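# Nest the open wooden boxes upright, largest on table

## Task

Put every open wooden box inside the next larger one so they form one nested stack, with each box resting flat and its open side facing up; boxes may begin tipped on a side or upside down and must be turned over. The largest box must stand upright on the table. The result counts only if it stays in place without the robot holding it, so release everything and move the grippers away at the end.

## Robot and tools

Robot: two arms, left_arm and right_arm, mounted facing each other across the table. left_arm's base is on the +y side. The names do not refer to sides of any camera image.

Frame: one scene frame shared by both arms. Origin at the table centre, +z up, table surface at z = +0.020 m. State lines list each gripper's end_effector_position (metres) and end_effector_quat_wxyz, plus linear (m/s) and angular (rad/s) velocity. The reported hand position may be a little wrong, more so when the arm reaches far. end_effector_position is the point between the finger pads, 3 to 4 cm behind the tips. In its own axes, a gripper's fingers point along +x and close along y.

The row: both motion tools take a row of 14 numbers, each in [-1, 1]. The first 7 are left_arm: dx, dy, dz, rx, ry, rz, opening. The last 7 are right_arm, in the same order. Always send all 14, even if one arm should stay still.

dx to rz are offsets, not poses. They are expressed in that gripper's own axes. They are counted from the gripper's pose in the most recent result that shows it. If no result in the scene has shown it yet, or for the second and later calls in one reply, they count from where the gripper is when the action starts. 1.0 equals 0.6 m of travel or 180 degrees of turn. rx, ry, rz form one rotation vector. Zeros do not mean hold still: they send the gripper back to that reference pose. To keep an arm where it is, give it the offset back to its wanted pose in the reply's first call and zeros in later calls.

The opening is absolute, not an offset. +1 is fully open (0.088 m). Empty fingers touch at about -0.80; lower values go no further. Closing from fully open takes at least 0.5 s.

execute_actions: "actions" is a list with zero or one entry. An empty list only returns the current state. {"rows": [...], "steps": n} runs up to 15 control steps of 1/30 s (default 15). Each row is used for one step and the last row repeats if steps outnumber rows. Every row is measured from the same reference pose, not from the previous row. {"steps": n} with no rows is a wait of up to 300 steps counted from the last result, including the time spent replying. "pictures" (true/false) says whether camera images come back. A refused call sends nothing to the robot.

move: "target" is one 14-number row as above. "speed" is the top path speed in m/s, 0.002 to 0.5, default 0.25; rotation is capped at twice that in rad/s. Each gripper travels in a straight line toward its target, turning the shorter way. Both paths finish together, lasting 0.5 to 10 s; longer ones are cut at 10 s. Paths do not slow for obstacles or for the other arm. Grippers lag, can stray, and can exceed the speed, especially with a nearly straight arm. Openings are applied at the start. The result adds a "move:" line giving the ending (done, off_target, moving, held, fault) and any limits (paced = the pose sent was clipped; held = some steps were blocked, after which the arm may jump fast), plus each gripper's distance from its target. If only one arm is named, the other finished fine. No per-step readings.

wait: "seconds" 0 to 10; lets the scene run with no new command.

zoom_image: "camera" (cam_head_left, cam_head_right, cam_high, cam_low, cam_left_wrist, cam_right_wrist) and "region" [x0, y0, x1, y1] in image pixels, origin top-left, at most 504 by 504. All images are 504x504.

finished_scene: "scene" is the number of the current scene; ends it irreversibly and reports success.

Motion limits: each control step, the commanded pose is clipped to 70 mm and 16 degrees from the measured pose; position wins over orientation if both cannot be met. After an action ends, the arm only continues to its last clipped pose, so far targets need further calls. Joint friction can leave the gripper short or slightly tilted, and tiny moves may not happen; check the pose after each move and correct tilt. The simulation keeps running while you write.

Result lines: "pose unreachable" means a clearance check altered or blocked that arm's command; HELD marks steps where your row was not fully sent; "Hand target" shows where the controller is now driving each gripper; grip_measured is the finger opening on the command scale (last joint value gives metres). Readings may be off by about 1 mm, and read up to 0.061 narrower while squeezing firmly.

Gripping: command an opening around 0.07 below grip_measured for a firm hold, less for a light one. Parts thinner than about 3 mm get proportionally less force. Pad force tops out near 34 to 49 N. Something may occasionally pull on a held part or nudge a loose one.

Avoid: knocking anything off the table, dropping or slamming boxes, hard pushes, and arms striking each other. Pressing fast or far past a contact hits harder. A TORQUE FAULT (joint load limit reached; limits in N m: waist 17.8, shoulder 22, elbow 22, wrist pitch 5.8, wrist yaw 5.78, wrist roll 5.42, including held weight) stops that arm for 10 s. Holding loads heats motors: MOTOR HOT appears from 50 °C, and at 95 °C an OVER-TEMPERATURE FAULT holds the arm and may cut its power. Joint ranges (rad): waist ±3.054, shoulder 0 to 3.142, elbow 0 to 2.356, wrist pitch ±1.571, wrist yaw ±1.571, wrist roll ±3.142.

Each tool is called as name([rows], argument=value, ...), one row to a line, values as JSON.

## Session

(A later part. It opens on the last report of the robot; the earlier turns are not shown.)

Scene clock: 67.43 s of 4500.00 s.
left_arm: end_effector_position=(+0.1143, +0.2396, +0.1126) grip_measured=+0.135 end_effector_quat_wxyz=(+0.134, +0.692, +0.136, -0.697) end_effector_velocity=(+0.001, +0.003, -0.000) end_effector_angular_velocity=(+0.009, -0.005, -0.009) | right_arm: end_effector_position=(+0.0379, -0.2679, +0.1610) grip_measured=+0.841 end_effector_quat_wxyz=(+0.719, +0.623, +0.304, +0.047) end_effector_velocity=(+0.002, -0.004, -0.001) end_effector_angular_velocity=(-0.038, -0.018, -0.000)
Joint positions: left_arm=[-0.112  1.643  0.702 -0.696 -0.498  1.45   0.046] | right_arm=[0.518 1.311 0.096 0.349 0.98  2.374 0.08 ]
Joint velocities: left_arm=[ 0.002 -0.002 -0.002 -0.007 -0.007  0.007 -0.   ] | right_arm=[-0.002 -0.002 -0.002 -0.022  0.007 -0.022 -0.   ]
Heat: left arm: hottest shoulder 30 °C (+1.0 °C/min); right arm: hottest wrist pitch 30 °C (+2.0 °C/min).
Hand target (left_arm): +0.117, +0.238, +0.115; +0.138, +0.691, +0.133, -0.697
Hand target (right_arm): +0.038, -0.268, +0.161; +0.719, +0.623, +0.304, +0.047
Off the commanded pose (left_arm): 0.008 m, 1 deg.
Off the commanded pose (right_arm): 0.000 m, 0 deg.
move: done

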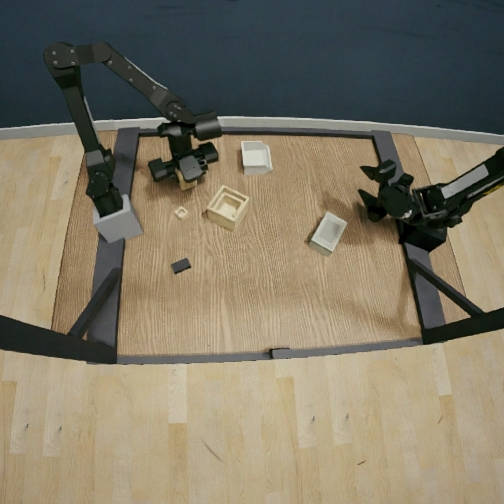

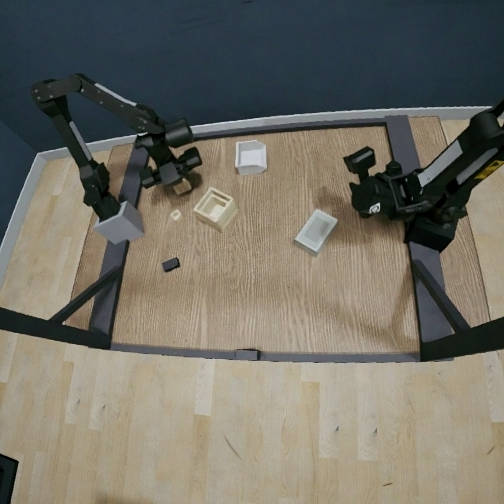

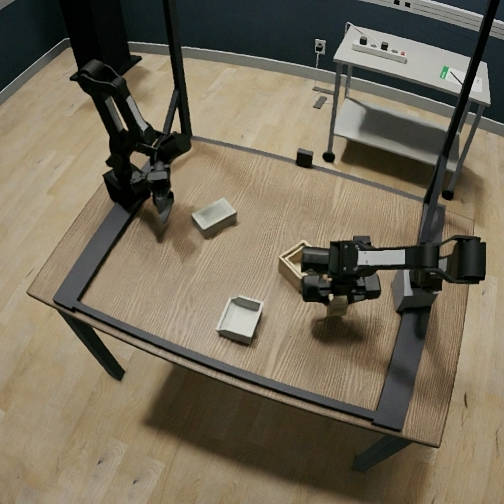

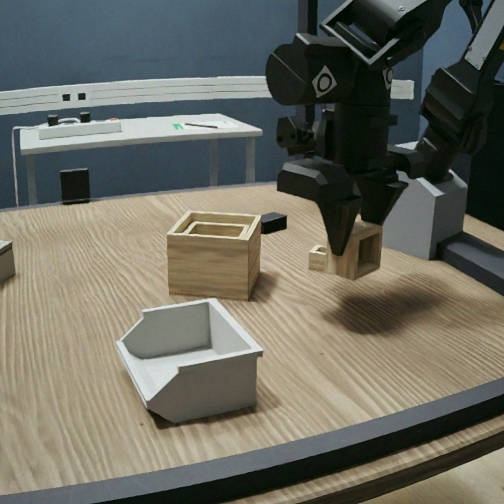

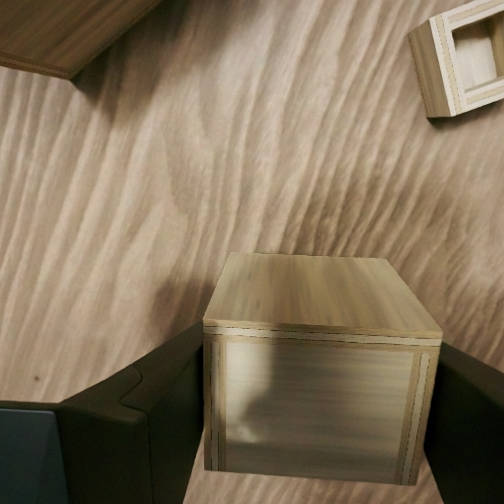

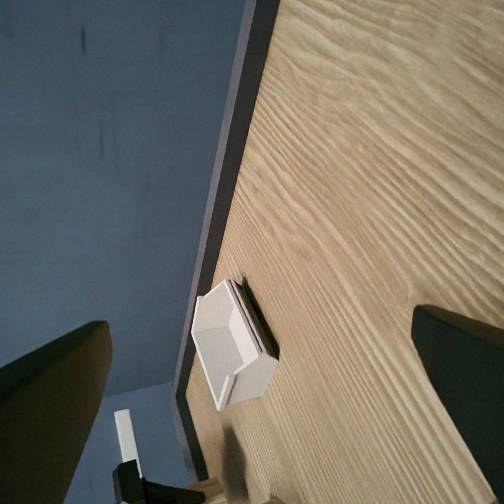

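move(target=[0.063,0,0,0,0,0,0.05,0,0,0,0,0,0,0.84], speed=0.05)

move(target=[0,0,0,0,0,0,0.6,0,0,0,0,0,0,0.84])

move(target=[0.025,0,-0.048,0,-0.3,0,0.6,0,0,0,0,0,0,0.84])

Scene clock: 71.37 s of 4500.00 s.
left_arm: end_effector_position=(+0.1152, +0.2365, +0.0783) grip_measured=+0.135 end_effector_quat_wxyz=(+0.142, +0.691, +0.134, -0.696) end_effector_velocity=(+0.001, -0.001, +0.000) end_effector_angular_velocity=(-0.005, -0.010, -0.006) | right_arm: end_effector_position=(+0.0379, -0.2679, +0.1610) grip_measured=+0.841 end_effector_quat_wxyz=(+0.719, +0.623, +0.304, +0.047) end_effector_velocity=(-0.001, -0.002, -0.003) end_effector_angular_velocity=(-0.029, -0.000, +0.008)
Joint positions: left_arm=[-0.038  1.73   0.638 -0.49  -0.498  1.532  0.046] | right_arm=[0.518 1.311 0.096 0.349 0.98  2.374 0.08 ]
Joint velocities: left_arm=[-0.002 -0.002 -0.002  0.007 -0.007  0.007  0.   ] | right_arm=[ 0.002 -0.002 -0.002 -0.022 -0.007 -0.007 -0.   ]
Heat: left arm: hottest shoulder 30 °C (+1.0 °C/min); right arm: hottest wrist pitch 30 °C (+1.0 °C/min).
Hand target (left_arm): +0.113, +0.240, +0.075; +0.133, +0.691, +0.136, -0.697
Hand target (right_arm): +0.038, -0.268, +0.161; +0.719, +0.623, +0.304, +0.047
Off the commanded pose (left_arm): 0.005 m, 1 deg.
Off the commanded pose (right_arm): 0.000 m, 0 deg.
move: done

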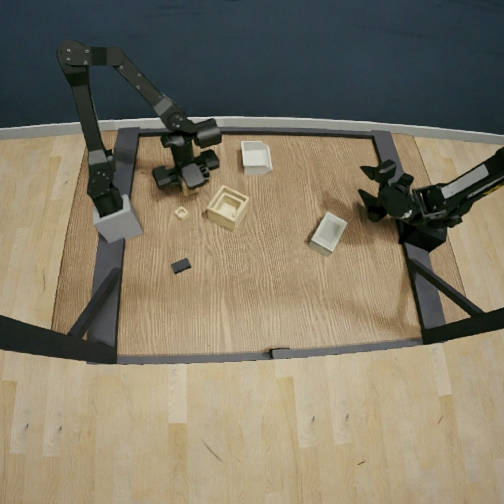

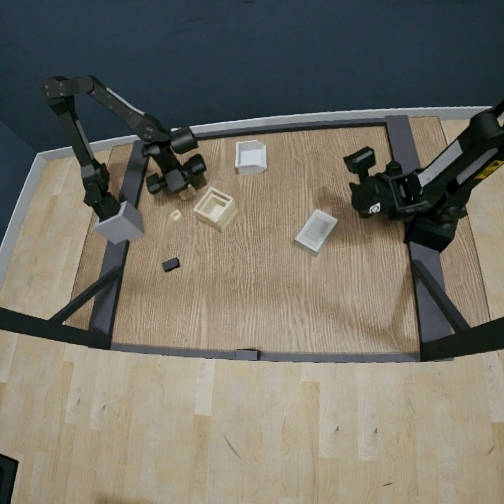

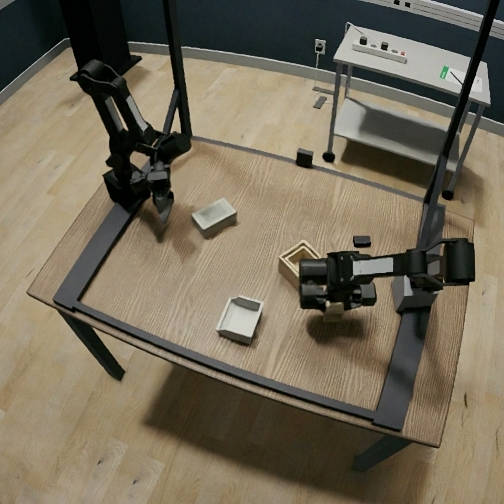

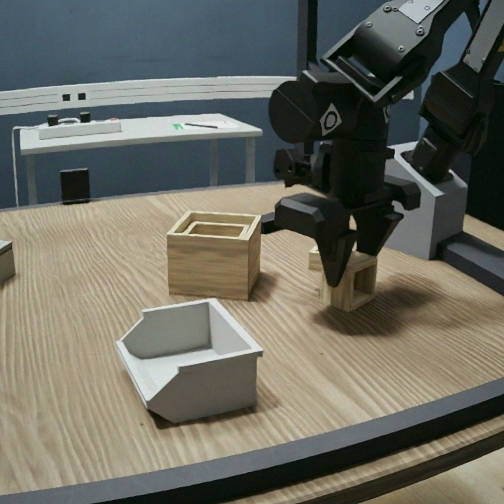

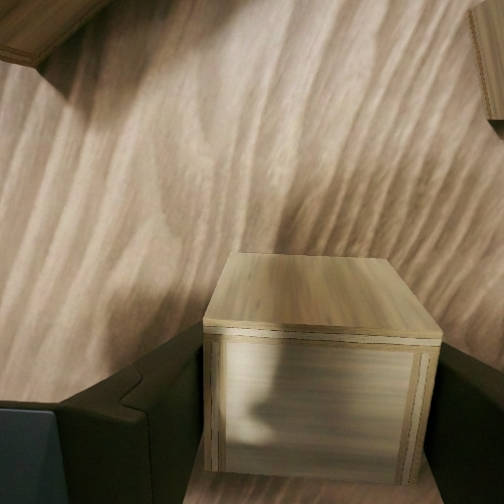

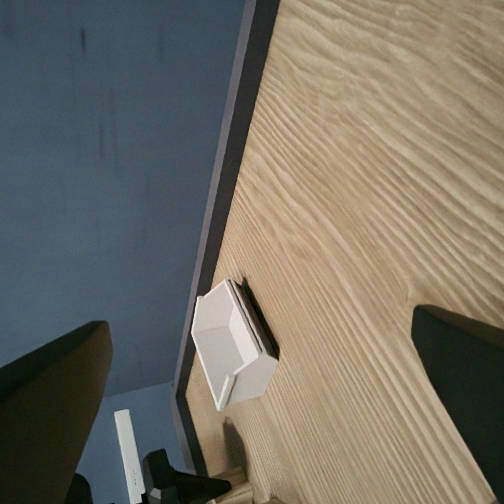

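Scene clock: 71.93 s of 4500.00 s.
left_arm: end_effector_position=(+0.1150, +0.2363, +0.0783) grip_measured=+0.596 end_effector_quat_wxyz=(+0.142, +0.690, +0.134, -0.697) end_effector_velocity=(-0.000, +0.003, +0.001) end_effector_angular_velocity=(+0.015, -0.002, -0.018) | right_arm: end_effector_position=(+0.0379, -0.2679, +0.1610) grip_measured=+0.841 end_effector_quat_wxyz=(+0.719, +0.623, +0.304, +0.047) end_effector_velocity=(-0.002, +0.002, -0.002) end_effector_angular_velocity=(-0.002, +0.015, +0.019)
Joint positions: left_arm=[-0.038  1.73   0.638 -0.49  -0.496  1.532  0.068] | right_arm=[0.518 1.311 0.096 0.349 0.98  2.374 0.08 ]
Joint velocities: left_arm=[-0.002 -0.002  0.002 -0.022 -0.007  0.007  0.   ] | right_arm=[ 0.002 -0.002 -0.002  0.007 -0.022 -0.007 -0.   ]
Heat: left arm: hottest shoulder 30 °C (+1.0 °C/min); right arm: hottest wrist pitch 30 °C (+1.0 °C/min).
Hand target (left_arm): +0.115, +0.236, +0.078; +0.142, +0.691, +0.135, -0.696
Hand target (right_arm): +0.038, -0.268, +0.161; +0.719, +0.623, +0.304, +0.047
Off the commanded pose (left_arm): 0.000 m, 0 deg.
Off the commanded pose (right_arm): 0.000 m, 0 deg.
move: done

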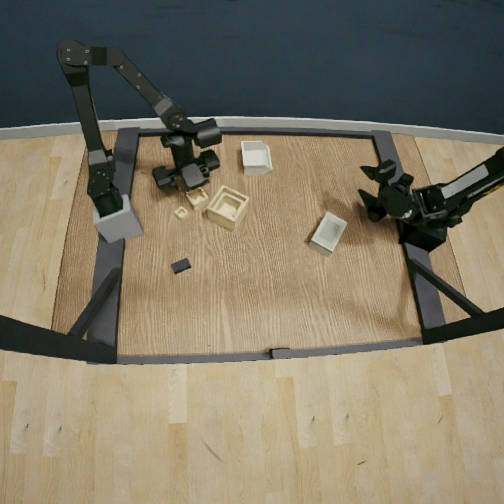

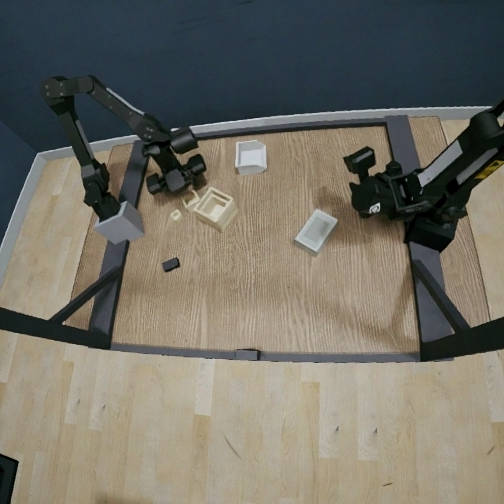

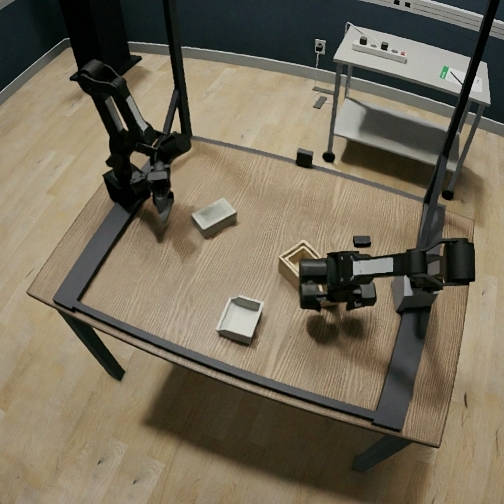

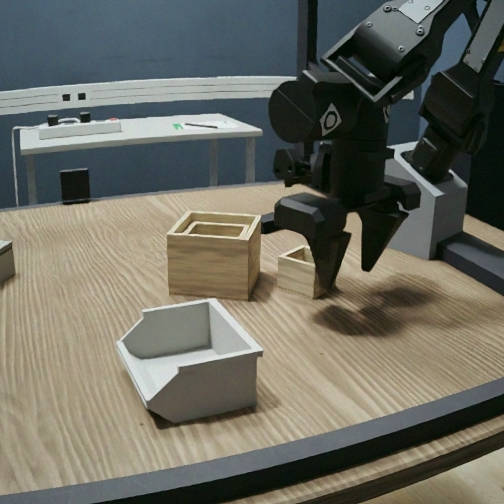

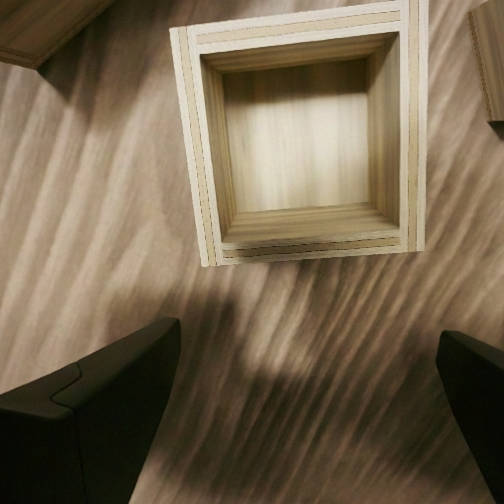

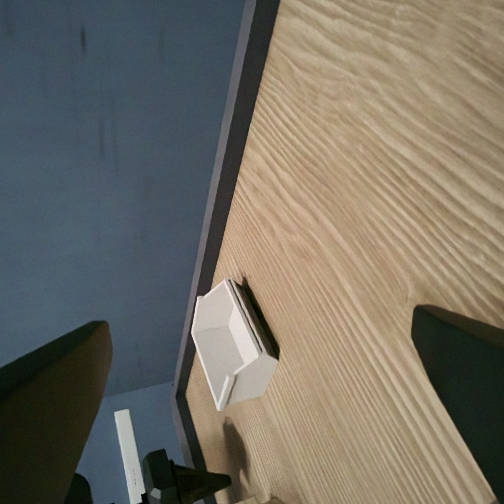

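Scene clock: 74.23 s of 4500.00 s.
left_arm: end_effector_position=(+0.1400, +0.2464, +0.0652) grip_measured=+0.597 end_effector_quat_wxyz=(+0.190, +0.298, +0.052, -0.934) end_effector_velocity=(-0.003, +0.001, +0.003) end_effector_angular_velocity=(+0.009, +0.024, -0.003) | right_arm: end_effector_position=(+0.0379, -0.2679, +0.1610) grip_measured=+0.841 end_effector_quat_wxyz=(+0.719, +0.623, +0.304, +0.047) end_effector_velocity=(+0.000, -0.001, -0.002) end_effector_angular_velocity=(-0.014, +0.001, +0.004)
Joint positions: left_arm=[ 0.609  1.924  0.922 -0.826  0.371  2.236  0.068] | right_arm=[0.518 1.311 0.096 0.349 0.98  2.374 0.08 ]
Joint velocities: left_arm=[-0.002  0.002  0.002 -0.022  0.007 -0.007 -0.   ] | right_arm=[-0.002 -0.002 -0.002 -0.007 -0.007 -0.007 -0.   ]
Heat: left arm: hottest shoulder 30 °C (+1.0 °C/min); right arm: hottest wrist pitch 30 °C (+1.0 °C/min).
Hand target (left_arm): +0.139, +0.246, +0.063; -0.189, -0.293, -0.052, +0.936
Hand target (right_arm): +0.038, -0.268, +0.161; +0.719, +0.623, +0.304, +0.047
Off the commanded pose (left_arm): 0.003 m, 0 deg.
Off the commanded pose (right_arm): 0.000 m, 0 deg.
move: done

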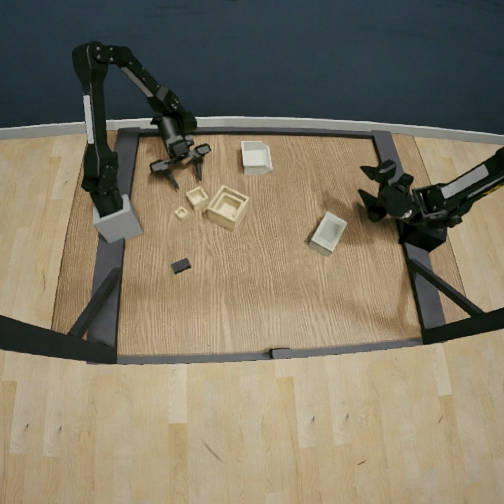

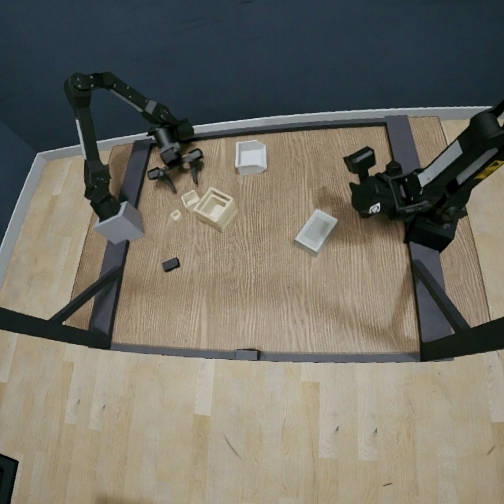

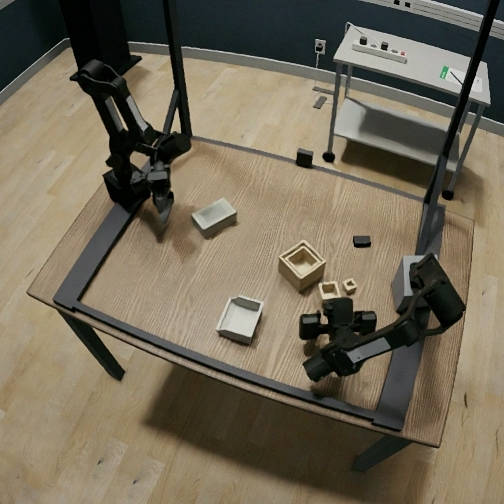

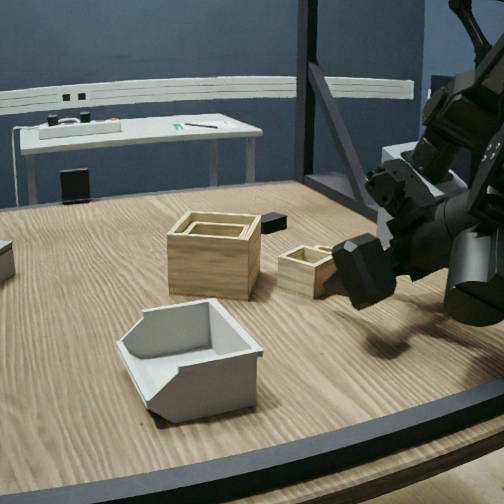

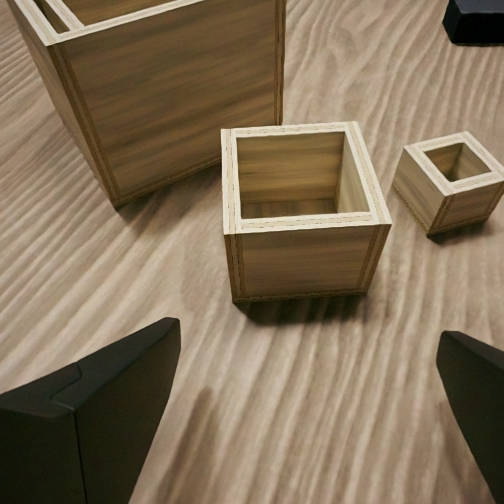

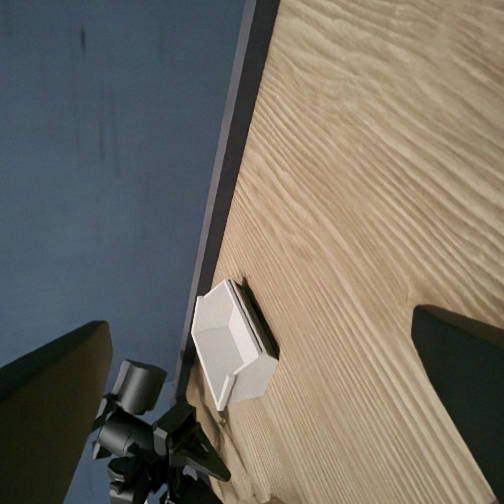

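move(target=[0.034,0.01,0.177,-0.041,0.304,0.021,-0.65,0,0,0,0,0,0,0.84], speed=0.3)

Scene clock: 79.83 s of 4500.00 s.
left_arm: end_effector_position=(+0.0736, +0.2132, +0.1395) grip_measured=-0.647 end_effector_quat_wxyz=(+0.193, +0.687, +0.181, -0.677) end_effector_velocity=(-0.000, +0.006, +0.001) end_effector_angular_velocity=(+0.029, -0.008, -0.001) | right_arm: end_effector_position=(+0.0379, -0.2679, +0.1610) grip_measured=+0.841 end_effector_quat_wxyz=(+0.719, +0.623, +0.304, +0.047) end_effector_velocity=(-0.001, -0.001, -0.002) end_effector_angular_velocity=(-0.014, +0.002, +0.009)
Joint positions: left_arm=[-0.342  1.737  0.801 -0.806 -0.493  1.047  0.007] | right_arm=[0.518 1.311 0.096 0.349 0.98  2.374 0.08 ]
Joint velocities: left_arm=[-0.007  0.002  0.002 -0.037 -0.007 -0.022  0.   ] | right_arm=[ 0.002 -0.002 -0.002 -0.007 -0.007 -0.007  0.   ]
Heat: left arm: hottest shoulder 30 °C (+1.0 °C/min); right arm: hottest wrist pitch 30 °C (+1.0 °C/min).
Hand target (left_arm): +0.074, +0.212, +0.139; +0.192, +0.689, +0.183, -0.675
Hand target (right_arm): +0.038, -0.268, +0.161; +0.719, +0.623, +0.304, +0.047
Off the commanded pose (left_arm): 0.004 m, 1 deg.
Off the commanded pose (right_arm): 0.000 m, 0 deg.
After step 90, 0.53 s passed at rest.
move: done

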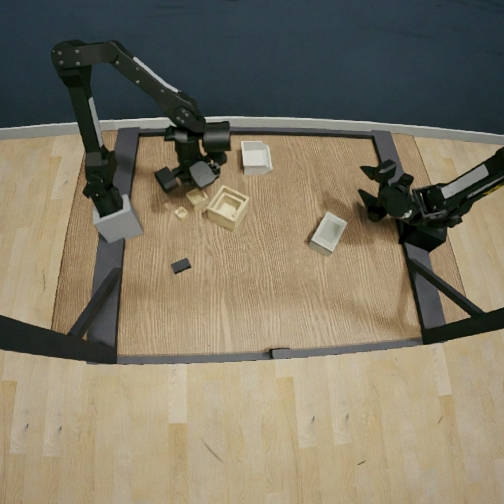

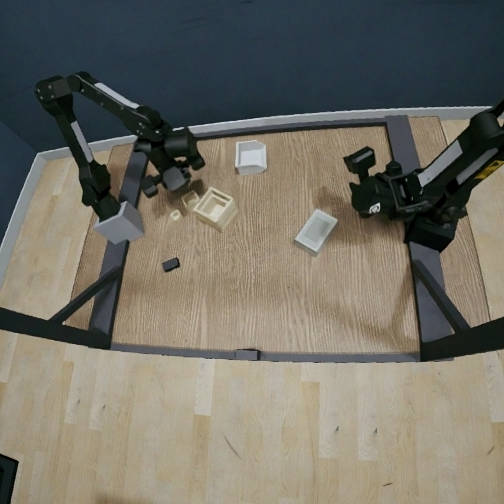

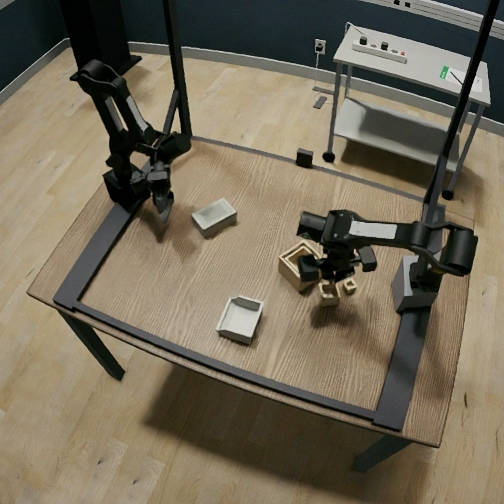

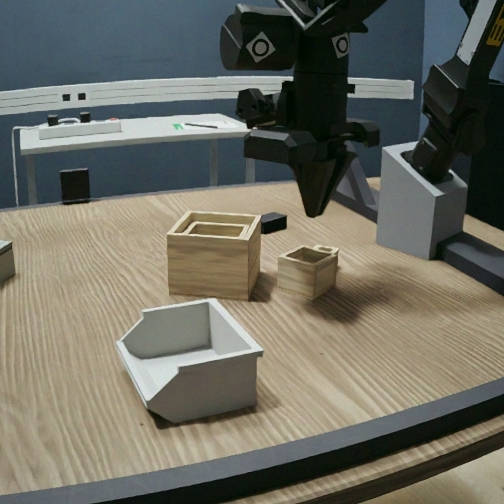

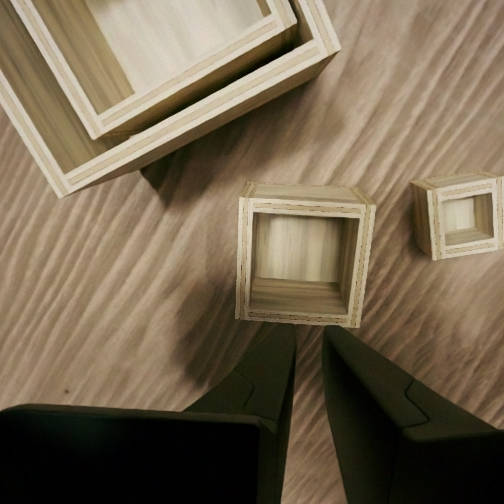

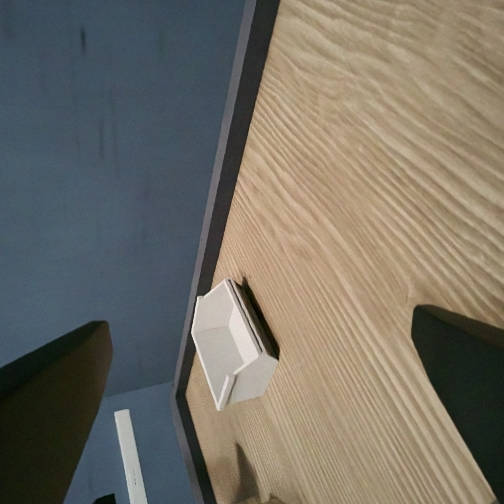

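move(target=[0.109,-0.008,0.005,0.005,-0.003,-0.011,-0.65,0,0,0,0,0,0,0.84], speed=0.09)

move(target=[0,0,0,0,0,0,-0.2,0,0,0,0,0,0,0.84])

move(target=[-0.15,0,0,0,0,0,-0.2,0,0,0,0,0,0,0.84], speed=0.13)

Scene clock: 84.47 s of 4500.00 s.
left_arm: end_effector_position=(+0.0710, +0.2114, +0.0781) grip_measured=-0.647 end_effector_quat_wxyz=(+0.185, +0.681, +0.185, -0.684) end_effector_velocity=(+0.003, +0.001, +0.000) end_effector_angular_velocity=(+0.008, -0.021, +0.002) | right_arm: end_effector_position=(+0.0379, -0.2679, +0.1610) grip_measured=+0.841 end_effector_quat_wxyz=(+0.719, +0.623, +0.304, +0.047) end_effector_velocity=(-0.000, +0.000, -0.000) end_effector_angular_velocity=(-0.009, +0.002, +0.005)
Joint positions: left_arm=[-0.224  1.89   0.697 -0.501 -0.491  1.18   0.007] | right_arm=[0.518 1.311 0.096 0.349 0.98  2.374 0.08 ]
Joint velocities: left_arm=[-0.002  0.002  0.002 -0.007 -0.022 -0.007 -0.   ] | right_arm=[-0.002 -0.002  0.002 -0.007 -0.007 -0.007 -0.   ]
Heat: left arm: hottest shoulder 30 °C (+1.0 °C/min); right arm: hottest wrist pitch 30 °C (+1.0 °C/min).
Hand target (left_arm): +0.069, +0.215, +0.074; +0.176, +0.681, +0.187, -0.686
Hand target (right_arm): +0.038, -0.268, +0.161; +0.719, +0.623, +0.304, +0.047
Off the commanded pose (left_arm): 0.006 m, 1 deg.
Off the commanded pose (right_arm): 0.000 m, 0 deg.
After step 90, 0.53 s passed at rest.
move: done

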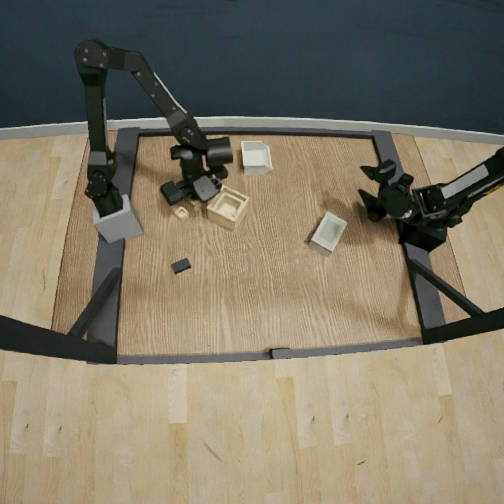

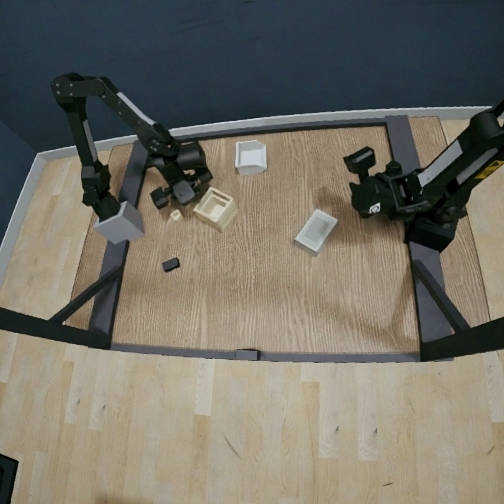

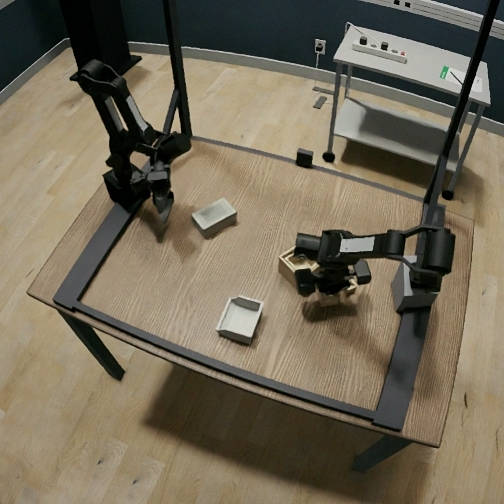

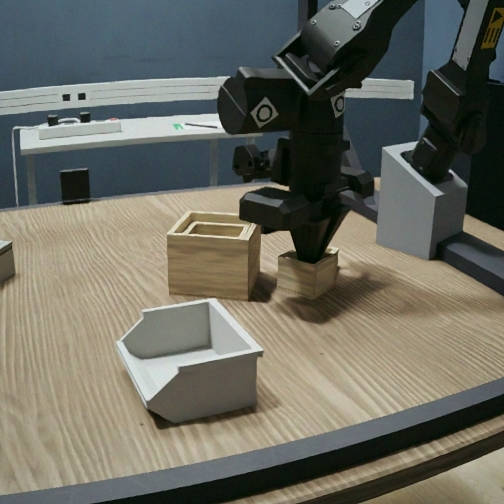

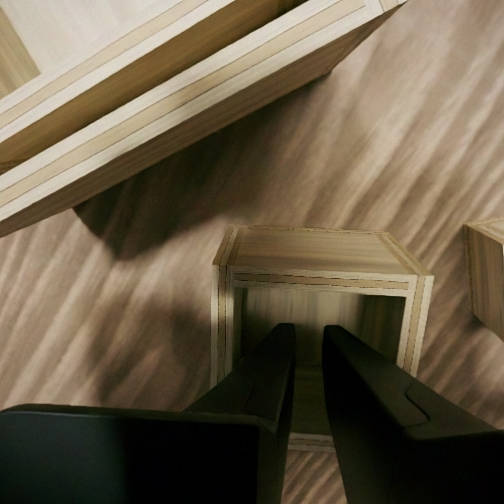

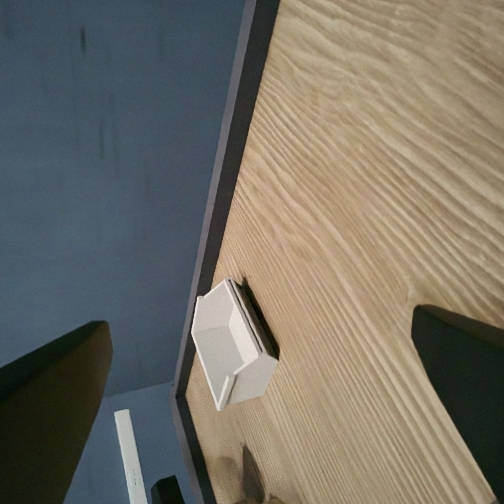

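Scene clock: 84.97 s of 4500.00 s.
left_arm: end_effector_position=(+0.0709, +0.2114, +0.0781) grip_measured=-0.289 end_effector_quat_wxyz=(+0.185, +0.681, +0.185, -0.684) end_effector_velocity=(+0.004, -0.000, +0.002) end_effector_angular_velocity=(-0.000, -0.023, +0.006) | right_arm: end_effector_position=(+0.0379, -0.2679, +0.1610) grip_measured=+0.841 end_effector_quat_wxyz=(+0.719, +0.623, +0.304, +0.047) end_effector_velocity=(+0.002, -0.004, -0.001) end_effector_angular_velocity=(-0.022, -0.011, -0.005)
Joint positions: left_arm=[-0.224  1.89   0.697 -0.501 -0.491  1.18   0.025] | right_arm=[0.518 1.311 0.096 0.349 0.98  2.374 0.08 ]
Joint velocities: left_arm=[-0.002 -0.007  0.002 -0.007 -0.022 -0.007 -0.   ] | right_arm=[-0.002 -0.007 -0.002 -0.022  0.007 -0.007 -0.   ]
Heat: left arm: hottest shoulder 30 °C (+1.0 °C/min); right arm: hottest wrist pitch 30 °C (+1.0 °C/min).
Hand target (left_arm): +0.071, +0.211, +0.078; +0.185, +0.681, +0.185, -0.684
Hand target (right_arm): +0.038, -0.268, +0.161; +0.719, +0.623, +0.304, +0.047
Off the commanded pose (left_arm): 0.000 m, 0 deg.
Off the commanded pose (right_arm): 0.000 m, 0 deg.
move: done

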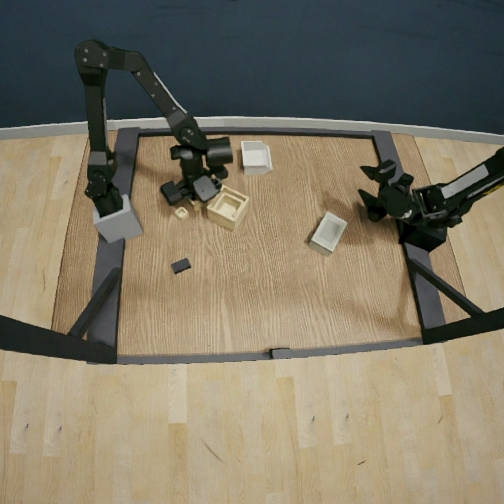

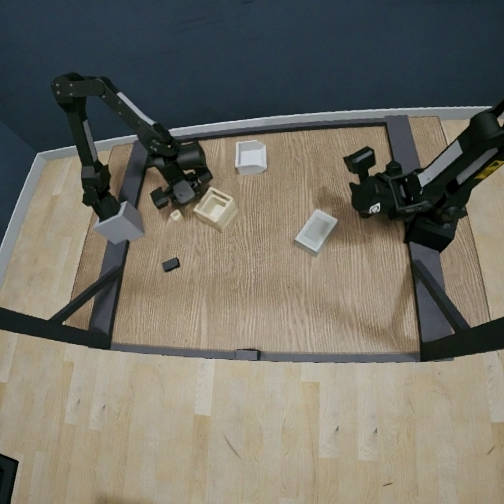

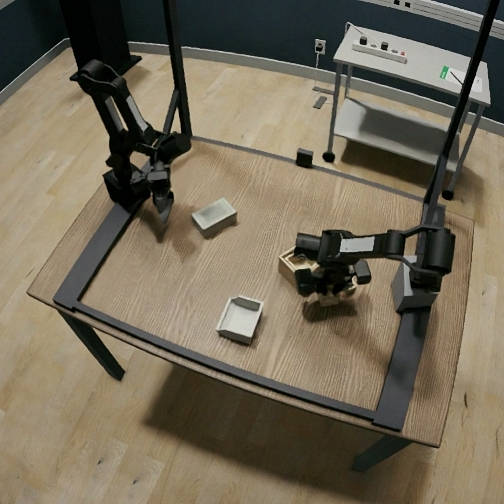

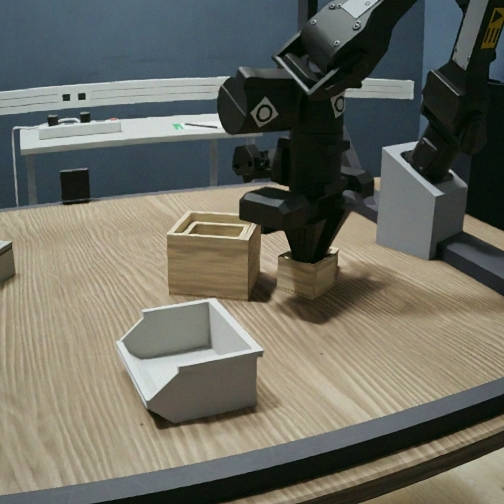

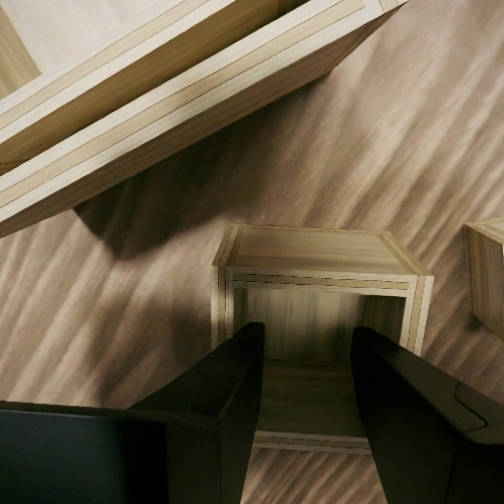

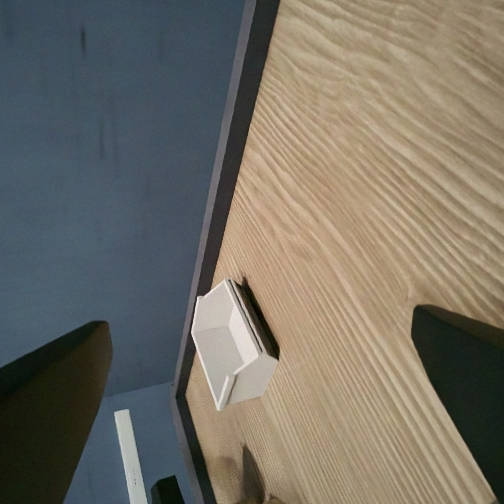

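Scene clock: 86.07 s of 4500.00 s.
left_arm: end_effector_position=(+0.0723, +0.2138, +0.1643) grip_measured=-0.289 end_effector_quat_wxyz=(+0.179, +0.686, +0.185, -0.681) end_effector_velocity=(+0.003, +0.000, +0.001) end_effector_angular_velocity=(+0.000, -0.023, +0.004) | right_arm: end_effector_position=(+0.0379, -0.2679, +0.1610) grip_measured=+0.841 end_effector_quat_wxyz=(+0.719, +0.623, +0.304, +0.047) end_effector_velocity=(-0.000, +0.000, -0.000) end_effector_angular_velocity=(+0.000, +0.003, +0.005)
Joint positions: left_arm=[-0.385  1.717  0.881 -0.952 -0.472  1.003  0.025] | right_arm=[0.518 1.311 0.096 0.349 0.98  2.374 0.08 ]
Joint velocities: left_arm=[-0.002 -0.002  0.002 -0.007 -0.022 -0.007 -0.   ] | right_arm=[-0.002 -0.002 -0.002  0.007 -0.007 -0.007 -0.   ]
Heat: left arm: hottest shoulder 30 °C (+1.0 °C/min); right arm: hottest wrist pitch 30 °C (+1.0 °C/min).
Hand target (left_arm): +0.072, +0.212, +0.168; +0.186, +0.682, +0.184, -0.683
Hand target (right_arm): +0.038, -0.268, +0.161; +0.719, +0.623, +0.304, +0.047
Off the commanded pose (left_arm): 0.005 m, 1 deg.
Off the commanded pose (right_arm): 0.000 m, 0 deg.
move: done

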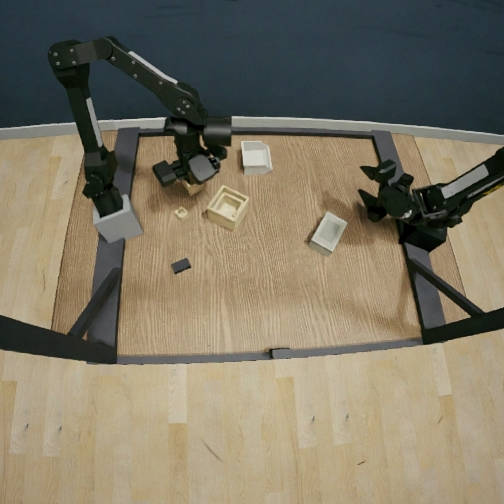

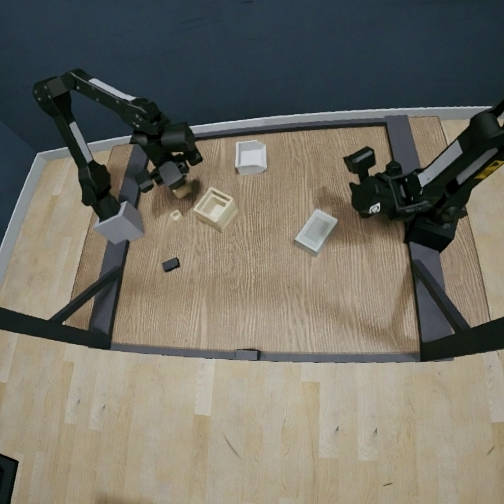

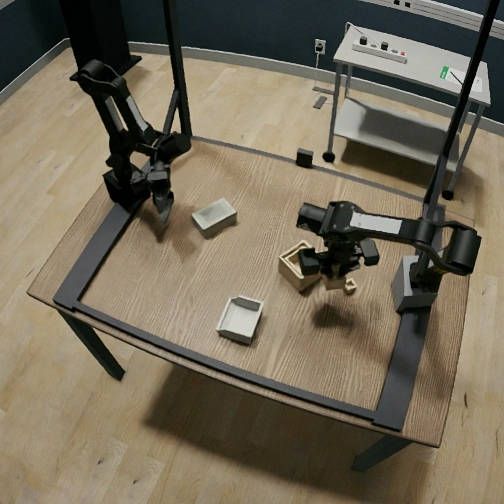

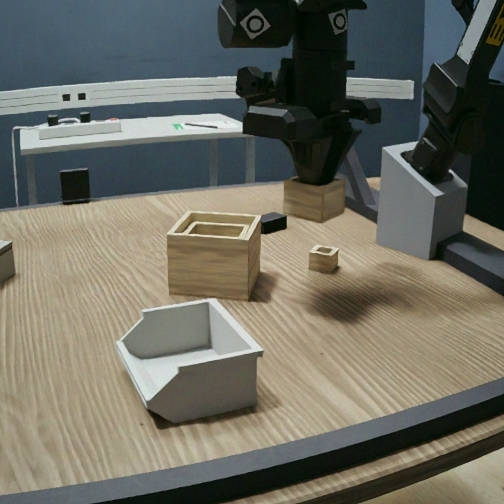

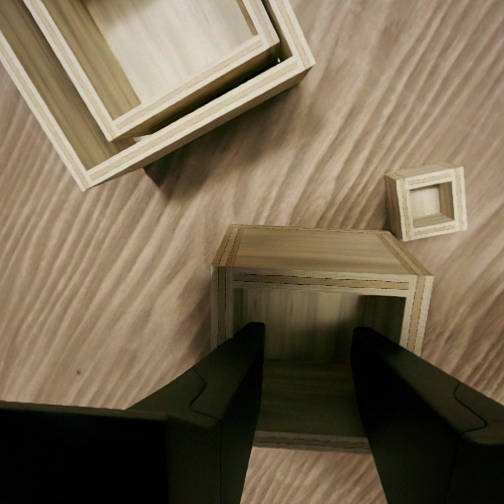

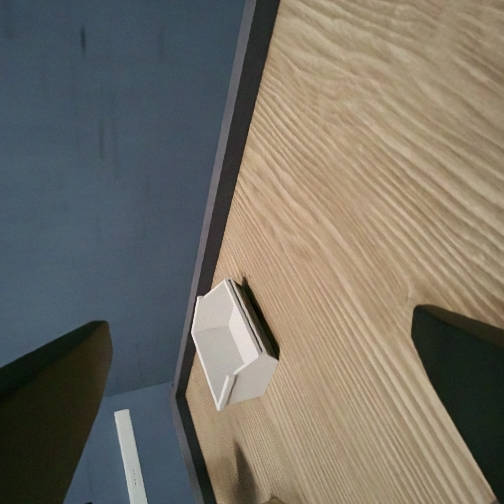

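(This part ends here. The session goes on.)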